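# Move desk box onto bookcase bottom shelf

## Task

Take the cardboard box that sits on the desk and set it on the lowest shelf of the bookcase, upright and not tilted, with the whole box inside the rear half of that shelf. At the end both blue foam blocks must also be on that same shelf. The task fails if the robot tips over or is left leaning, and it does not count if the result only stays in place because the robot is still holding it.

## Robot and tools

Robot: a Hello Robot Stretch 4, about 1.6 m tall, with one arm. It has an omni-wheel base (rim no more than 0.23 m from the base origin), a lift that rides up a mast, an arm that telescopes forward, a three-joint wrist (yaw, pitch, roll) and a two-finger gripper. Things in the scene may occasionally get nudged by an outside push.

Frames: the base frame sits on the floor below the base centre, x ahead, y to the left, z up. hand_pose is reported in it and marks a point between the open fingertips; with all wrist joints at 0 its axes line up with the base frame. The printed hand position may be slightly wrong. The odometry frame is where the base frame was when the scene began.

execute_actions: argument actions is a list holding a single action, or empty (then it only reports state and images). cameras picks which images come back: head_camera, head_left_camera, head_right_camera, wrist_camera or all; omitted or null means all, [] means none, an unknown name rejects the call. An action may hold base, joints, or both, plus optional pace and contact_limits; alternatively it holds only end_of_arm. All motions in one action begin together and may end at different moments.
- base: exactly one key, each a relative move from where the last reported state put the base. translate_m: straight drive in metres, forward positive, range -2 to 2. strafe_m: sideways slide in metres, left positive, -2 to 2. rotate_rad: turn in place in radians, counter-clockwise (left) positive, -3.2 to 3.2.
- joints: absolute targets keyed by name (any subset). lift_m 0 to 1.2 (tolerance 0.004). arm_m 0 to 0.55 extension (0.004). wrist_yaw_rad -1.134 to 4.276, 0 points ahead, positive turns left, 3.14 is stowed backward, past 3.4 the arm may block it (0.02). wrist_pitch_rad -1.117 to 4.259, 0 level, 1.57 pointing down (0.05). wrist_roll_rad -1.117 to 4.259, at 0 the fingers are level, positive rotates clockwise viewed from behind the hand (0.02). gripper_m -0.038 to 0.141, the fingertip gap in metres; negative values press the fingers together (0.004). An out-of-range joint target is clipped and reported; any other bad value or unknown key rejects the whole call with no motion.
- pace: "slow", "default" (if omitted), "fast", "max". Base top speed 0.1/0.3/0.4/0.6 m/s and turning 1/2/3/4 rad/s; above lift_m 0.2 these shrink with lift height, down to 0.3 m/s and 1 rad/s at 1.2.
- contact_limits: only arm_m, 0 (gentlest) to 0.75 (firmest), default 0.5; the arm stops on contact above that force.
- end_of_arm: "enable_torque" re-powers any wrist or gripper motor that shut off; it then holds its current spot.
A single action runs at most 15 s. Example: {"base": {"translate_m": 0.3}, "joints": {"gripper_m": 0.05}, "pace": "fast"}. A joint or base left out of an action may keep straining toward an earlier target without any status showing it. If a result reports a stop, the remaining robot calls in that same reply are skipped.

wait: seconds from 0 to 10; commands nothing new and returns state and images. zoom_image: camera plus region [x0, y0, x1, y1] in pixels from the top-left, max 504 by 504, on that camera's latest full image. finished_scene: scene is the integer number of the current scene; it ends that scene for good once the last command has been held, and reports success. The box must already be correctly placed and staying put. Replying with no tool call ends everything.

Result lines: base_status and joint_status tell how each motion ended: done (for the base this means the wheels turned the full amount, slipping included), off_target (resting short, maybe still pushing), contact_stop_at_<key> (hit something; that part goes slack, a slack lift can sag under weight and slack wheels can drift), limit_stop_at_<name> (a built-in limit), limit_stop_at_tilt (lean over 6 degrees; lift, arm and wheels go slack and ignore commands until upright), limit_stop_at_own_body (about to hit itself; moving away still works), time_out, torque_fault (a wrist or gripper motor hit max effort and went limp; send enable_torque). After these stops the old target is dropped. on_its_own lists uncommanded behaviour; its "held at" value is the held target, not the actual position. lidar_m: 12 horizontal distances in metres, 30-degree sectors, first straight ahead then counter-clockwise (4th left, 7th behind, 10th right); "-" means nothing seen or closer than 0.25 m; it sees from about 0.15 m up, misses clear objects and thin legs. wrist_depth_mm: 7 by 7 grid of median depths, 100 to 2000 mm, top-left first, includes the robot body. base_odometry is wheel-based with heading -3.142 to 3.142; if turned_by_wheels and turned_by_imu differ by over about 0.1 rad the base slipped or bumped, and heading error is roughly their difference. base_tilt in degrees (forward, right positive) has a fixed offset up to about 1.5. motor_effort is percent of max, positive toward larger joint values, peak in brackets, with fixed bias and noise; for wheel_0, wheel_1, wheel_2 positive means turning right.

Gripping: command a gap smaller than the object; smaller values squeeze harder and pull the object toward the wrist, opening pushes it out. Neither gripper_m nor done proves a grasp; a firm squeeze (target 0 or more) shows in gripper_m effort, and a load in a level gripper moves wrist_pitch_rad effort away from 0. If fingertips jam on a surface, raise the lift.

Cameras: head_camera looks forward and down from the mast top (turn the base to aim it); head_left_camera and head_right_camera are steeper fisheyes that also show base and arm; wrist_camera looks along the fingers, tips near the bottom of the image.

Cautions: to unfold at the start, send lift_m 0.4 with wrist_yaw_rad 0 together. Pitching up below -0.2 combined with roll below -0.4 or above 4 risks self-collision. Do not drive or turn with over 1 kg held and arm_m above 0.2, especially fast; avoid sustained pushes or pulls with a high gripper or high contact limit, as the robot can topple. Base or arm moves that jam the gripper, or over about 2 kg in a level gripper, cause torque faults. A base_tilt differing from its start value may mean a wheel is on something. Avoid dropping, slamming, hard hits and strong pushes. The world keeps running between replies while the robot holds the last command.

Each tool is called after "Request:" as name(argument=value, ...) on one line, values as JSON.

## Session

Request:
execute_actions(actions=[])

Scene clock: 0.00 s.
base_odometry: x=+0.000 y=+0.000 heading=+0.000 (m, m, rad; odometry frame)
turned_by_wheels: +0.000 (rad since the last result)
turned_by_imu: +0.000 (rad since the last result)
base_tilt: forward=-0.1 right=+0.3 (deg)
lidar_m: 2.13 2.45 2.44 1.80 1.68 1.92 2.19 1.21 1.21 1.39 1.11 1.10
base_status: not commanded
joint_positions: lift_m=+0.191 arm_m=+0.001 wrist_yaw_rad=+3.033 wrist_pitch_rad=+0.009 wrist_roll_rad=+0.018 gripper_m=+0.057
joint_status: not commanded
motor_effort: lift_m=+19 arm_m=+0 wrist_yaw_rad=+2 wrist_pitch_rad=-6 wrist_roll_rad=-2 gripper_m=-2 wheel_0=-1 wheel_1=+0 wheel_2=+0 (%)
hand_pose: x=-0.1051 y=+0.1182 z=+0.3664 quat_wxyz=(+0.054, -0.004, +0.009, +0.998) (m; base frame)
wrist_depth_mm: 144 197 - - - 1921 1661 / - 145 - - - 1863 1618 / - 135 237 - - 1863 1661 / 109 142 252 - - 1863 1618 / 140 1983 - - - 1863 1576 / 1756 1808 1576 1661 209 1576 1499 / 1098 1098 931 1008 960 917 976
pictures: head_camera, head_left_camera, head_right_camera, wrist_camera
Images, in order (width x height): head_camera 420x560, head_left_camera 420x672, head_right_camera 420x672, wrist_camera 616x392.

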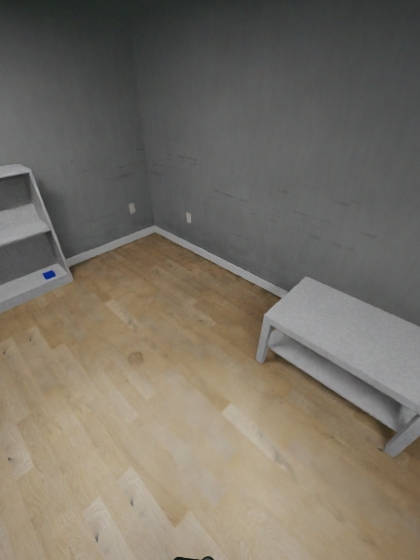

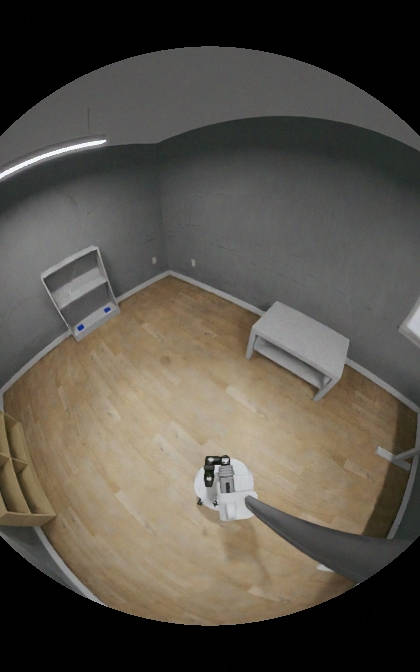

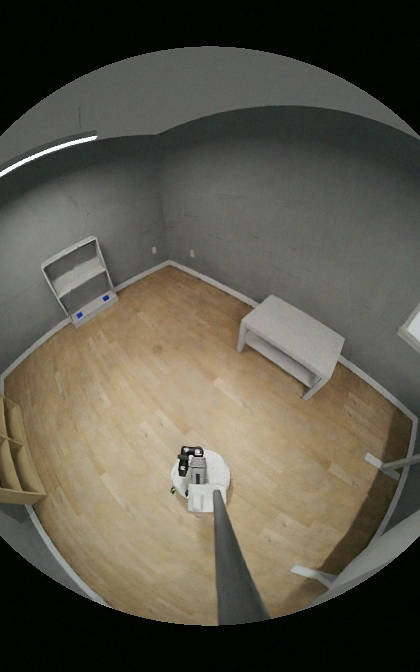

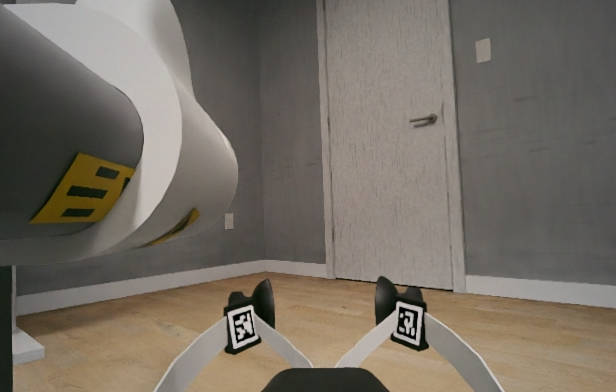

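Request:
execute_actions(actions=[{"base":{"rotate_rad":-2.36},"joints":{"lift_m":0.78,"wrist_yaw_rad":0,"gripper_m":0.14,"wrist_roll_rad":0},"pace":"fast"}], cameras=["head_camera","wrist_camera"])

Scene clock: 8.73 s.
base_odometry: x=+0.000 y=+0.000 heading=-2.360 (m, m, rad; odometry frame)
turned_by_wheels: -2.360 (rad since the last result)
turned_by_imu: -2.335 (rad since the last result)
base_tilt: forward=-0.1 right=+0.5 (deg)
lidar_m: 1.19 1.22 1.92 1.09 1.14 2.56 2.47 2.25 1.69 1.91 1.95 1.29
base_status: done
joint_positions: lift_m=+0.780 arm_m=+0.001 wrist_yaw_rad=+0.000 wrist_pitch_rad=+0.009 wrist_roll_rad=+0.000 gripper_m=+0.140
joint_status: all done
motor_effort: lift_m=+22(23) arm_m=+0(0) wrist_yaw_rad=-3(5) wrist_pitch_rad=-6(8) wrist_roll_rad=-2(0) gripper_m=+0(2) wheel_0=+1(11) wheel_1=+0(9) wheel_2=+1(9) (%)
hand_pose: x=+0.4607 y=-0.0873 z=+0.9553 quat_wxyz=(+1.000, +0.000, +0.005, +0.000) (m; base frame)
wrist_depth_mm: 1921 1863 1863 1863 1863 1863 1863 / 1921 1921 1863 1863 1863 1863 1808 / 1921 1808 1808 1863 1808 1808 1756 / 1921 1808 1863 1808 1808 1808 1808 / 1618 1863 1808 1808 1336 1808 1756 / 1863 1921 1808 1808 1808 204 1756 / 1808 1863 1808 155 1756 1808 1808
pictures: head_camera, wrist_camera
Images, in order (width x height): head_camera 420x560, wrist_camera 616x392.

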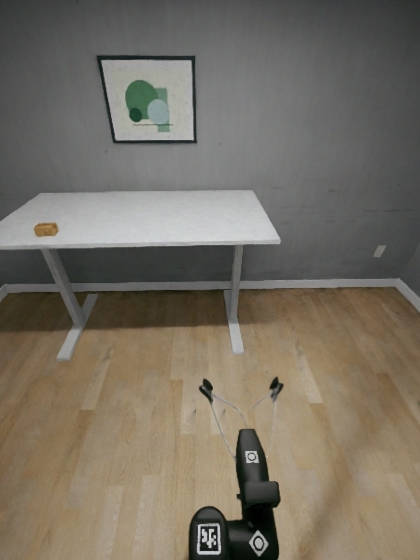

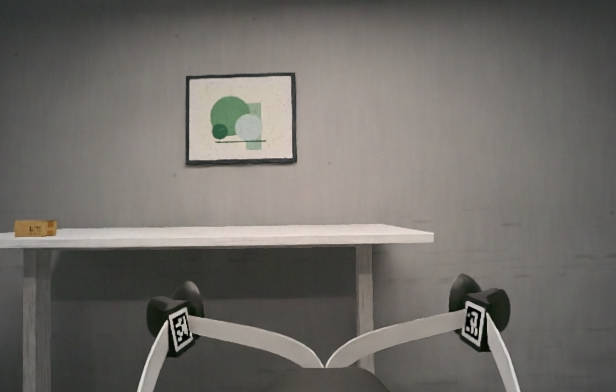

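Request:
execute_actions(actions=[{"base":{"translate_m":0.62},"joints":{"wrist_pitch_rad":0.6},"pace":"max"}], cameras=[])

Request:
execute_actions(actions=[{"base":{"strafe_m":0.87},"joints":{"lift_m":1.0},"pace":"max"}], cameras=["head_camera","wrist_camera"])

Scene clock: 17.73 s.
base_odometry: x=-0.440 y=-0.437 heading=-2.359 (m, m, rad; odometry frame)
turned_by_wheels: +0.000 (rad since the last result)
turned_by_imu: +0.000 (rad since the last result)
base_tilt: forward=+0.1 right=+0.5 (deg)
lidar_m: 0.58 0.61 0.83 1.37 1.14 1.60 3.17 2.25 1.97 1.83 1.95 0.62
base_status: done
joint_positions: lift_m=+0.780 arm_m=+0.001 wrist_yaw_rad=+0.000 wrist_pitch_rad=+0.602 wrist_roll_rad=+0.000 gripper_m=+0.140
joint_status: all done
motor_effort: lift_m=+22(23) arm_m=+0(0) wrist_yaw_rad=+2(1) wrist_pitch_rad=-5(2) wrist_roll_rad=-3(1) gripper_m=+2(0) wheel_0=+3(8) wheel_1=+2(7) wheel_2=+0(12) (%)
hand_pose: x=+0.4101 y=-0.0874 z=+0.7947 quat_wxyz=(+0.955, +0.000, +0.296, +0.000) (m; base frame)
wrist_depth_mm: 320 324 319 319 319 1060 1042 / 1160 1160 1160 1138 1118 1138 1138 / 1255 1281 1255 1229 1229 1229 1229 / 1430 1430 1366 1366 1336 1366 1336 / 1464 1499 1499 1464 1397 1464 1397 / 1281 1281 1229 1281 1182 204 1205 / 1098 1042 1042 155 1025 1025 1025
pictures: none
No camera images: the call's "cameras" was empty. Leave "cameras" out to get every camera's image.

Scene clock: 21.10 s.
base_odometry: x=+0.173 y=-1.054 heading=-2.360 (m, m, rad; odometry frame)
turned_by_wheels: +0.000 (rad since the last result)
turned_by_imu: -0.004 (rad since the last result)
base_tilt: forward=-0.1 right=+0.5 (deg)
lidar_m: 0.54 0.56 0.99 0.96 0.51 0.44 0.92 3.24 2.74 2.73 0.83 0.59
base_status: done
joint_positions: lift_m=+1.000 arm_m=+0.001 wrist_yaw_rad=+0.000 wrist_pitch_rad=+0.602 wrist_roll_rad=+0.000 gripper_m=+0.140
joint_status: all done
motor_effort: lift_m=+22(26) arm_m=+0(0) wrist_yaw_rad=+4(4) wrist_pitch_rad=-7(5) wrist_roll_rad=-4(2) gripper_m=+0(0) wheel_0=+0(13) wheel_1=-1(11) wheel_2=+0(0) (%)
hand_pose: x=+0.4100 y=-0.0874 z=+1.0146 quat_wxyz=(+0.955, +0.000, +0.296, +0.000) (m; base frame)
wrist_depth_mm: 1042 1060 1042 1042 1042 1042 1025 / 1138 1138 976 917 904 878 854 / 1229 647 640 615 603 591 580 / 1255 477 469 439 452 442 439 / 418 413 407 399 1499 1464 1464 / 1464 1576 904 1537 1537 204 1537 / 1336 1281 1255 155 1281 1255 1255
pictures: head_camera, wrist_camera
Images, in order (width x height): head_camera 420x560, wrist_camera 616x392.

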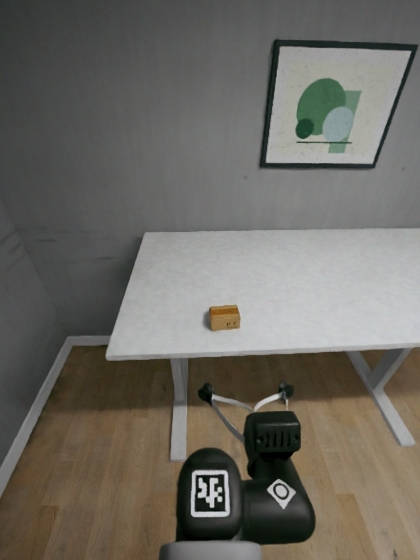

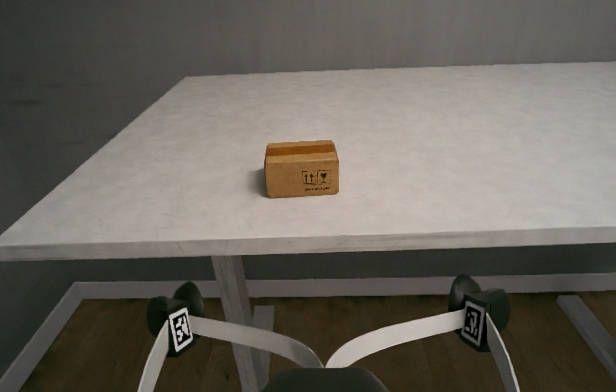

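Request:
execute_actions(actions=[{"base":{"strafe_m":0.033},"joints":{"lift_m":0.963,"arm_m":0.25}}], cameras=["wrist_camera"])

Scene clock: 29.33 s.
base_odometry: x=+0.197 y=-1.078 heading=-2.360 (m, m, rad; odometry frame)
turned_by_wheels: +0.000 (rad since the last result)
turned_by_imu: -0.002 (rad since the last result)
base_tilt: forward=+0.0 right=+0.5 (deg)
lidar_m: 0.55 0.57 0.95 0.92 0.51 0.40 0.84 3.26 2.78 2.78 0.83 0.60
base_status: done
joint_positions: lift_m=+0.963 arm_m=+0.249 wrist_yaw_rad=+0.000 wrist_pitch_rad=+0.602 wrist_roll_rad=+0.000 gripper_m=+0.140
joint_status: all done
motor_effort: lift_m=+15(23) arm_m=+7(9) wrist_yaw_rad=+1(3) wrist_pitch_rad=-5(4) wrist_roll_rad=-3(2) gripper_m=-1(2) wheel_0=+0(9) wheel_1=+0(8) wheel_2=+0(0) (%)
hand_pose: x=+0.6574 y=-0.0874 z=+0.9782 quat_wxyz=(+0.955, +0.000, +0.296, +0.000) (m; base frame)
wrist_depth_mm: 820 820 820 809 809 809 798 / 878 866 798 788 750 732 707 / 976 539 530 517 504 492 484 / 407 399 392 384 377 373 364 / 320 314 312 230 281 300 294 / 264 262 216 204 203 204 247 / 224 216 216 155 211 208 211
pictures: wrist_camera
Images, in order (width x height): wrist_camera 616x392.

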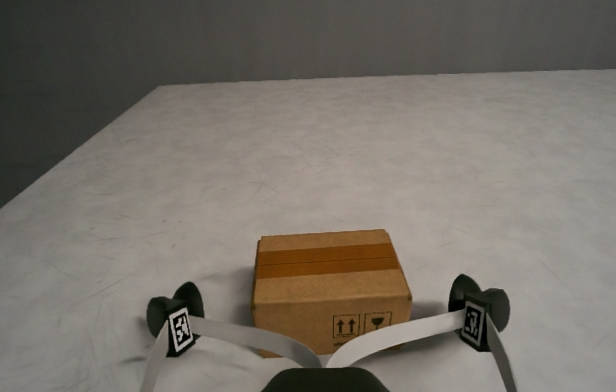

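Request:
execute_actions(actions=[{"joints":{"lift_m":0.959,"arm_m":0.258,"gripper_m":0.04}}], cameras=["wrist_camera"])

Request:
execute_actions(actions=[{"base":{"strafe_m":-0.8},"joints":{"lift_m":1.0,"arm_m":0.0},"pace":"fast"}], cameras=["wrist_camera"])

Scene clock: 36.70 s.
base_odometry: x=+0.197 y=-1.078 heading=-2.360 (m, m, rad; odometry frame)
turned_by_wheels: +0.000 (rad since the last result)
turned_by_imu: -0.001 (rad since the last result)
base_tilt: forward=+0.1 right=+0.4 (deg)
lidar_m: 0.55 0.57 0.95 0.92 0.50 0.39 0.83 3.23 2.77 2.77 0.84 0.59
base_status: not commanded
joint_positions: lift_m=+0.959 arm_m=+0.257 wrist_yaw_rad=+0.000 wrist_pitch_rad=+0.602 wrist_roll_rad=+0.000 gripper_m=+0.040
joint_status: all done
motor_effort: lift_m=+15(16) arm_m=+7(9) wrist_yaw_rad=+1(1) wrist_pitch_rad=-8(7) wrist_roll_rad=-2(3) gripper_m=-20(19) wheel_0=+0(0) wheel_1=+0(0) wheel_2=+0(0) (%)
hand_pose: x=+0.6653 y=-0.0874 z=+0.9740 quat_wxyz=(+0.955, +0.000, +0.297, +0.000) (m; base frame)
wrist_depth_mm: 809 820 820 809 798 788 788 / 878 866 788 750 732 707 683 / 931 530 517 500 488 480 473 / 399 389 384 377 368 362 357 / 312 310 303 211 272 291 289 / 258 255 190 180 180 236 240 / 219 211 204 184 190 197 206
pictures: wrist_camera
Images, in order (width x height): wrist_camera 616x392.

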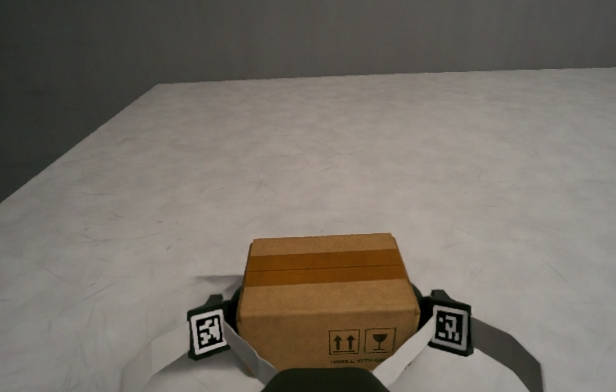

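Scene clock: 40.17 s.
base_odometry: x=-0.367 y=-0.510 heading=-2.359 (m, m, rad; odometry frame)
turned_by_wheels: +0.000 (rad since the last result)
turned_by_imu: +0.003 (rad since the last result)
base_tilt: forward=+0.0 right=+0.5 (deg)
lidar_m: 0.59 0.59 0.84 1.37 1.06 1.42 3.41 2.41 2.07 1.92 2.03 0.62
base_status: done
joint_positions: lift_m=+1.000 arm_m=+0.003 wrist_yaw_rad=+0.000 wrist_pitch_rad=+0.603 wrist_roll_rad=+0.000 gripper_m=+0.040
joint_status: all done
joint sent to its limit — the command would take arm_m past its lower limit, so that joint was sent only as far as its limit.
motor_effort: lift_m=+22(24) arm_m=-7(9) wrist_yaw_rad=+1(1) wrist_pitch_rad=-10(9) wrist_roll_rad=-1(2) gripper_m=-22(19) wheel_0=+0(11) wheel_1=+3(10) wheel_2=+0(1) (%)
hand_pose: x=+0.4111 y=-0.0874 z=+1.0143 quat_wxyz=(+0.955, +0.000, +0.297, +0.000) (m; base frame)
wrist_depth_mm: 1078 1060 1060 1060 1042 1042 1042 / 1060 1008 946 931 904 1098 1138 / 661 640 627 615 585 580 1182 / 484 477 466 459 449 442 430 / 1576 1537 1537 211 424 1537 1499 / 1576 1576 190 180 180 1430 1537 / 1281 1308 1281 185 190 1182 1281
pictures: wrist_camera
Images, in order (width x height): wrist_camera 616x392.

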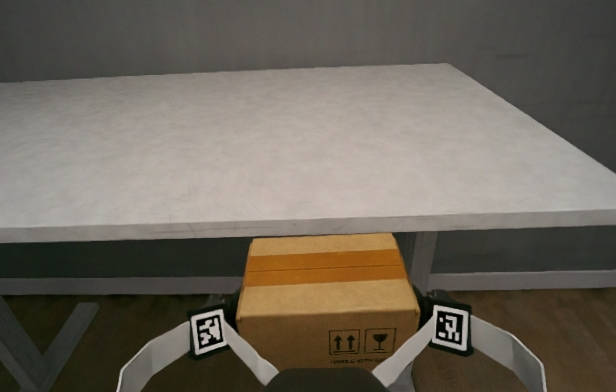

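Request:
execute_actions(actions=[{"base":{"rotate_rad":-3.16},"joints":{"lift_m":0.25},"pace":"fast"}], cameras=["head_camera","wrist_camera"])

Scene clock: 46.73 s.
base_odometry: x=-0.367 y=-0.510 heading=+0.765 (m, m, rad; odometry frame)
turned_by_wheels: -3.159 (rad since the last result)
turned_by_imu: -3.126 (rad since the last result)
base_tilt: forward=+0.0 right=+0.6 (deg)
lidar_m: 3.06 2.41 2.09 1.95 2.06 0.63 0.58 0.61 0.81 1.49 1.07 1.41
base_status: done
joint_positions: lift_m=+0.250 arm_m=+0.003 wrist_yaw_rad=+0.000 wrist_pitch_rad=+0.603 wrist_roll_rad=+0.000 gripper_m=+0.040
joint_status: all done
motor_effort: lift_m=+16(20) arm_m=-7(7) wrist_yaw_rad=+2(1) wrist_pitch_rad=-9(11) wrist_roll_rad=-3(3) gripper_m=-20(19) wheel_0=+2(8) wheel_1=+3(7) wheel_2=+3(9) (%)
hand_pose: x=+0.4111 y=-0.0874 z=+0.2649 quat_wxyz=(+0.955, +0.000, +0.297, +0.000) (m; base frame)
wrist_depth_mm: - - - - - - - / 1983 1863 1808 1708 1661 1576 1576 / 1255 1205 1182 1118 1078 1098 1060 / 891 878 854 854 842 820 809 / 715 707 691 211 621 654 647 / 580 580 189 180 181 530 539 / 496 473 459 185 190 445 462
pictures: head_camera, wrist_camera
Images, in order (width x height): head_camera 420x560, wrist_camera 616x392.

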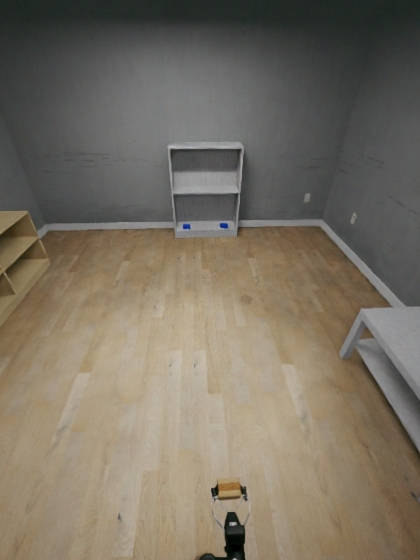

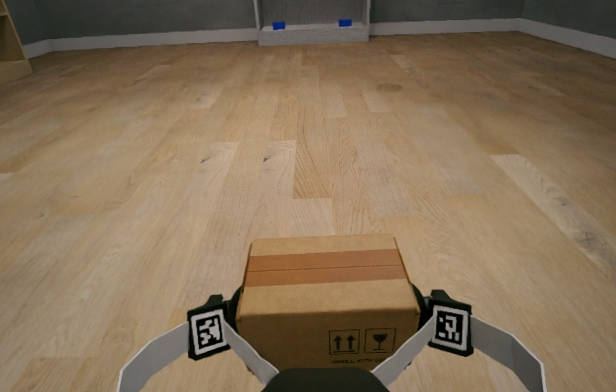

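Request:
execute_actions(actions=[{"base":{"rotate_rad":0.04},"pace":"fast"}], cameras=[])

Request:
execute_actions(actions=[{"base":{"translate_m":2.0},"joints":{"lift_m":0.2,"arm_m":0.35},"pace":"max"}], cameras=["head_camera","wrist_camera"])

Scene clock: 53.20 s.
base_odometry: x=-0.367 y=-0.510 heading=+0.804 (m, m, rad; odometry frame)
turned_by_wheels: +0.040 (rad since the last result)
turned_by_imu: +0.038 (rad since the last result)
base_tilt: forward=-0.1 right=+0.4 (deg)
lidar_m: 3.07 2.31 2.06 1.97 2.00 0.60 0.59 0.61 0.82 1.27 1.06 1.43
base_status: done
joint_positions: lift_m=+0.250 arm_m=+0.003 wrist_yaw_rad=+0.000 wrist_pitch_rad=+0.603 wrist_roll_rad=+0.000 gripper_m=+0.040
joint_status: not commanded
motor_effort: lift_m=+16(15) arm_m=-7(7) wrist_yaw_rad=+0(4) wrist_pitch_rad=-10(6) wrist_roll_rad=-2(1) gripper_m=-19(16) wheel_0=+0(5) wheel_1=+0(3) wheel_2=-1(5) (%)
hand_pose: x=+0.4111 y=-0.0874 z=+0.2649 quat_wxyz=(+0.955, +0.000, +0.297, +0.000) (m; base frame)
wrist_depth_mm: - - - - - - - / 1983 1863 1756 1756 1661 1618 1576 / 1255 1182 1182 1138 1118 1078 1042 / 904 878 866 842 842 809 798 / 715 699 691 211 615 661 647 / 580 574 190 180 180 530 544 / 496 473 459 185 189 442 462
pictures: none
No camera images: the call's "cameras" was empty. Leave "cameras" out to get every camera's image.

Scene clock: 58.10 s.
base_odometry: x=+1.019 y=+0.931 heading=+0.805 (m, m, rad; odometry frame)
turned_by_wheels: +0.000 (rad since the last result)
turned_by_imu: +0.002 (rad since the last result)
base_tilt: forward=+0.0 right=+0.3 (deg)
lidar_m: 1.07 1.42 1.66 1.60 1.68 2.84 3.45 1.41 1.28 1.74 1.83 1.11
base_status: done
joint_positions: lift_m=+0.200 arm_m=+0.349 wrist_yaw_rad=+0.000 wrist_pitch_rad=+0.603 wrist_roll_rad=+0.000 gripper_m=+0.040
joint_status: all done
motor_effort: lift_m=+17(16) arm_m=+7(8) wrist_yaw_rad=+2(4) wrist_pitch_rad=-9(11) wrist_roll_rad=-1(3) gripper_m=-19(20) wheel_0=+0(9) wheel_1=-1(9) wheel_2=+2(16) (%)
hand_pose: x=+0.7573 y=-0.0874 z=+0.2148 quat_wxyz=(+0.955, +0.000, +0.297, +0.000) (m; base frame)
wrist_depth_mm: 488 647 691 683 683 668 640 / 640 647 732 741 723 723 640 / 854 647 759 741 707 661 615 / 788 591 585 580 569 559 549 / 621 609 597 211 544 574 569 / 512 504 189 180 180 466 477 / 433 415 404 185 190 392 407
pictures: head_camera, wrist_camera
Images, in order (width x height): head_camera 420x560, wrist_camera 616x392.

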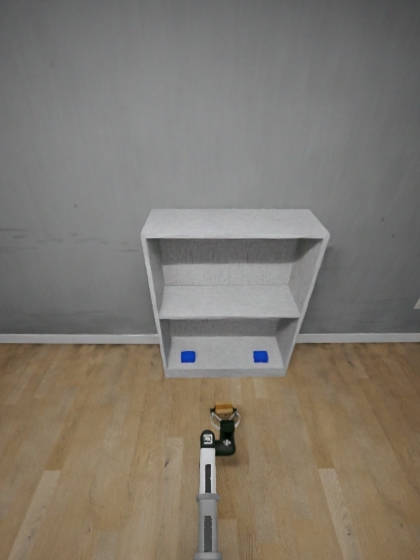

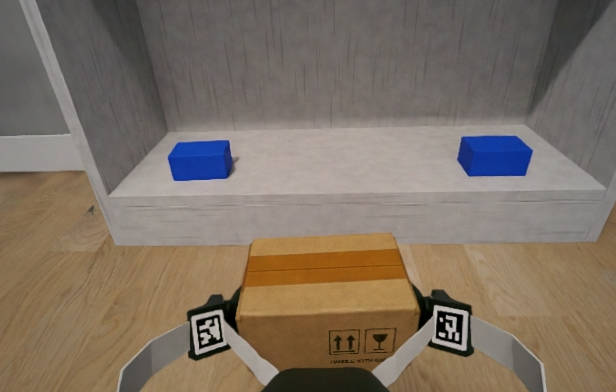

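Request:
execute_actions(actions=[{"base":{"translate_m":0.37},"joints":{"lift_m":0.14,"arm_m":0.45},"pace":"fast"}], cameras=["wrist_camera"])

Scene clock: 63.90 s.
base_odometry: x=+1.276 y=+1.198 heading=+0.805 (m, m, rad; odometry frame)
turned_by_wheels: +0.000 (rad since the last result)
turned_by_imu: -0.001 (rad since the last result)
base_tilt: forward=+0.1 right=+0.4 (deg)
lidar_m: 0.69 0.74 1.44 1.60 1.67 2.87 3.85 1.52 1.62 1.74 1.42 0.74
base_status: done
joint_positions: lift_m=+0.140 arm_m=+0.449 wrist_yaw_rad=+0.000 wrist_pitch_rad=+0.603 wrist_roll_rad=+0.000 gripper_m=+0.040
joint_status: all done
motor_effort: lift_m=+16(18) arm_m=+7(9) wrist_yaw_rad=-1(4) wrist_pitch_rad=-9(10) wrist_roll_rad=-3(2) gripper_m=-20(19) wheel_0=+2(9) wheel_1=+0(8) wheel_2=+0(12) (%)
hand_pose: x=+0.8573 y=-0.0874 z=+0.1548 quat_wxyz=(+0.955, +0.000, +0.297, +0.000) (m; base frame)
wrist_depth_mm: 251 249 247 245 243 240 238 / 272 270 268 265 262 260 258 / 297 293 289 287 286 283 279 / 325 322 320 317 314 307 304 / 347 342 338 211 315 327 324 / 298 296 190 179 180 272 278 / 253 242 236 184 190 228 237
pictures: wrist_camera
Images, in order (width x height): wrist_camera 616x392.

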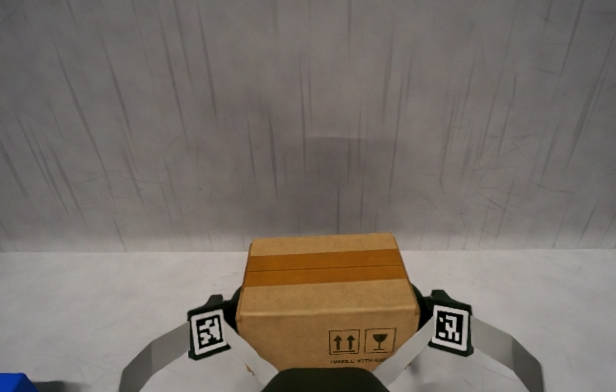

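Request:
execute_actions(actions=[{"joints":{"lift_m":0.11,"arm_m":0.50}}], cameras=[])

Request:
execute_actions(actions=[{"joints":{"gripper_m":0.115}}], cameras=[])

Request:
execute_actions(actions=[{"joints":{"lift_m":0.13,"arm_m":0.27},"pace":"fast"}], cameras=["wrist_camera"])

Scene clock: 70.50 s.
base_odometry: x=+1.276 y=+1.198 heading=+0.805 (m, m, rad; odometry frame)
turned_by_wheels: +0.000 (rad since the last result)
turned_by_imu: -0.001 (rad since the last result)
base_tilt: forward=-0.1 right=+0.5 (deg)
lidar_m: 0.69 0.73 1.43 1.58 1.69 2.88 3.86 1.53 1.62 1.72 1.40 0.73
base_status: not commanded
joint_positions: lift_m=+0.110 arm_m=+0.499 wrist_yaw_rad=+0.000 wrist_pitch_rad=+0.603 wrist_roll_rad=+0.000 gripper_m=+0.040
joint_status: all done
motor_effort: lift_m=+16(16) arm_m=+7(7) wrist_yaw_rad=+1(2) wrist_pitch_rad=-10(11) wrist_roll_rad=-1(3) gripper_m=-22(20) wheel_0=+2(2) wheel_1=+0(0) wheel_2=+0(0) (%)
hand_pose: x=+0.9072 y=-0.0874 z=+0.1249 quat_wxyz=(+0.955, +0.000, +0.297, +0.000) (m; base frame)
wrist_depth_mm: 204 202 200 200 197 195 194 / 220 219 216 215 213 211 209 / 240 238 236 234 231 230 227 / 264 263 259 256 254 250 249 / 289 286 282 211 268 271 267 / 258 256 190 180 180 236 239 / 220 211 204 185 189 198 206
pictures: none
No camera images: the call's "cameras" was empty. Leave "cameras" out to get every camera's image.

Scene clock: 72.13 s.
base_odometry: x=+1.276 y=+1.198 heading=+0.805 (m, m, rad; odometry frame)
turned_by_wheels: +0.000 (rad since the last result)
turned_by_imu: +0.000 (rad since the last result)
base_tilt: forward=+0.2 right=+0.5 (deg)
lidar_m: 0.68 0.71 1.42 1.60 1.68 2.88 3.87 1.52 1.63 1.74 1.41 0.74
base_status: not commanded
joint_positions: lift_m=+0.110 arm_m=+0.499 wrist_yaw_rad=+0.000 wrist_pitch_rad=+0.603 wrist_roll_rad=+0.000 gripper_m=+0.115
joint_status: all done
motor_effort: lift_m=+16(16) arm_m=+7(7) wrist_yaw_rad=+1(2) wrist_pitch_rad=-8(9) wrist_roll_rad=-2(3) gripper_m=+2(20) wheel_0=+2(2) wheel_1=+0(1) wheel_2=+0(0) (%)
hand_pose: x=+0.9073 y=-0.0874 z=+0.1250 quat_wxyz=(+0.955, +0.000, +0.297, +0.000) (m; base frame)
wrist_depth_mm: 203 202 200 199 196 195 194 / 220 220 217 215 213 211 209 / 240 238 236 233 231 229 227 / 265 262 258 256 254 251 248 / 289 286 281 224 268 272 268 / 259 255 199 195 195 235 241 / 220 213 210 156 206 202 207
pictures: none
No camera images: the call's "cameras" was empty. Leave "cameras" out to get every camera's image.

Scene clock: 73.67 s.
base_odometry: x=+1.276 y=+1.198 heading=+0.805 (m, m, rad; odometry frame)
turned_by_wheels: +0.000 (rad since the last result)
turned_by_imu: +0.000 (rad since the last result)
base_tilt: forward=+0.3 right=+0.5 (deg)
lidar_m: 0.68 0.73 1.42 1.59 1.67 2.88 3.87 1.55 1.64 1.74 1.42 0.73
base_status: not commanded
joint_positions: lift_m=+0.130 arm_m=+0.271 wrist_yaw_rad=+0.000 wrist_pitch_rad=+0.602 wrist_roll_rad=+0.000 gripper_m=+0.115
joint_status: all done
motor_effort: lift_m=+22(21) arm_m=-7(8) wrist_yaw_rad=+2(1) wrist_pitch_rad=-6(10) wrist_roll_rad=-4(1) gripper_m=+0(1) wheel_0=+2(2) wheel_1=+0(0) wheel_2=+0(0) (%)
hand_pose: x=+0.6799 y=-0.0875 z=+0.1445 quat_wxyz=(+0.955, +0.000, +0.297, +0.000) (m; base frame)
wrist_depth_mm: 415 415 413 410 402 399 399 / 445 452 445 442 439 433 433 / 445 488 484 462 473 469 462 / 407 407 421 407 410 399 394 / 309 314 336 332 327 324 314 / 289 283 216 277 271 266 266 / 310 300 301 156 283 282 287
pictures: wrist_camera
Images, in order (width x height): wrist_camera 616x392.

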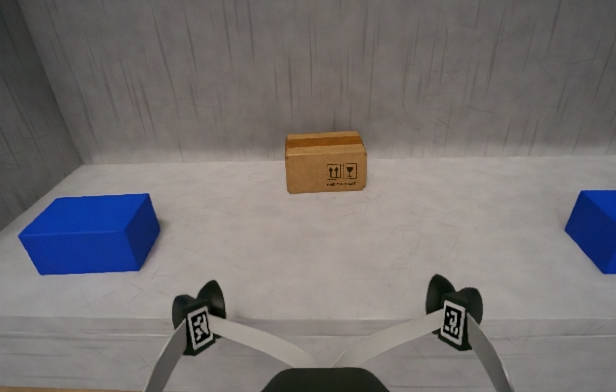

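Request:
finished_scene(scene=2)

The scene is finished: the task was done.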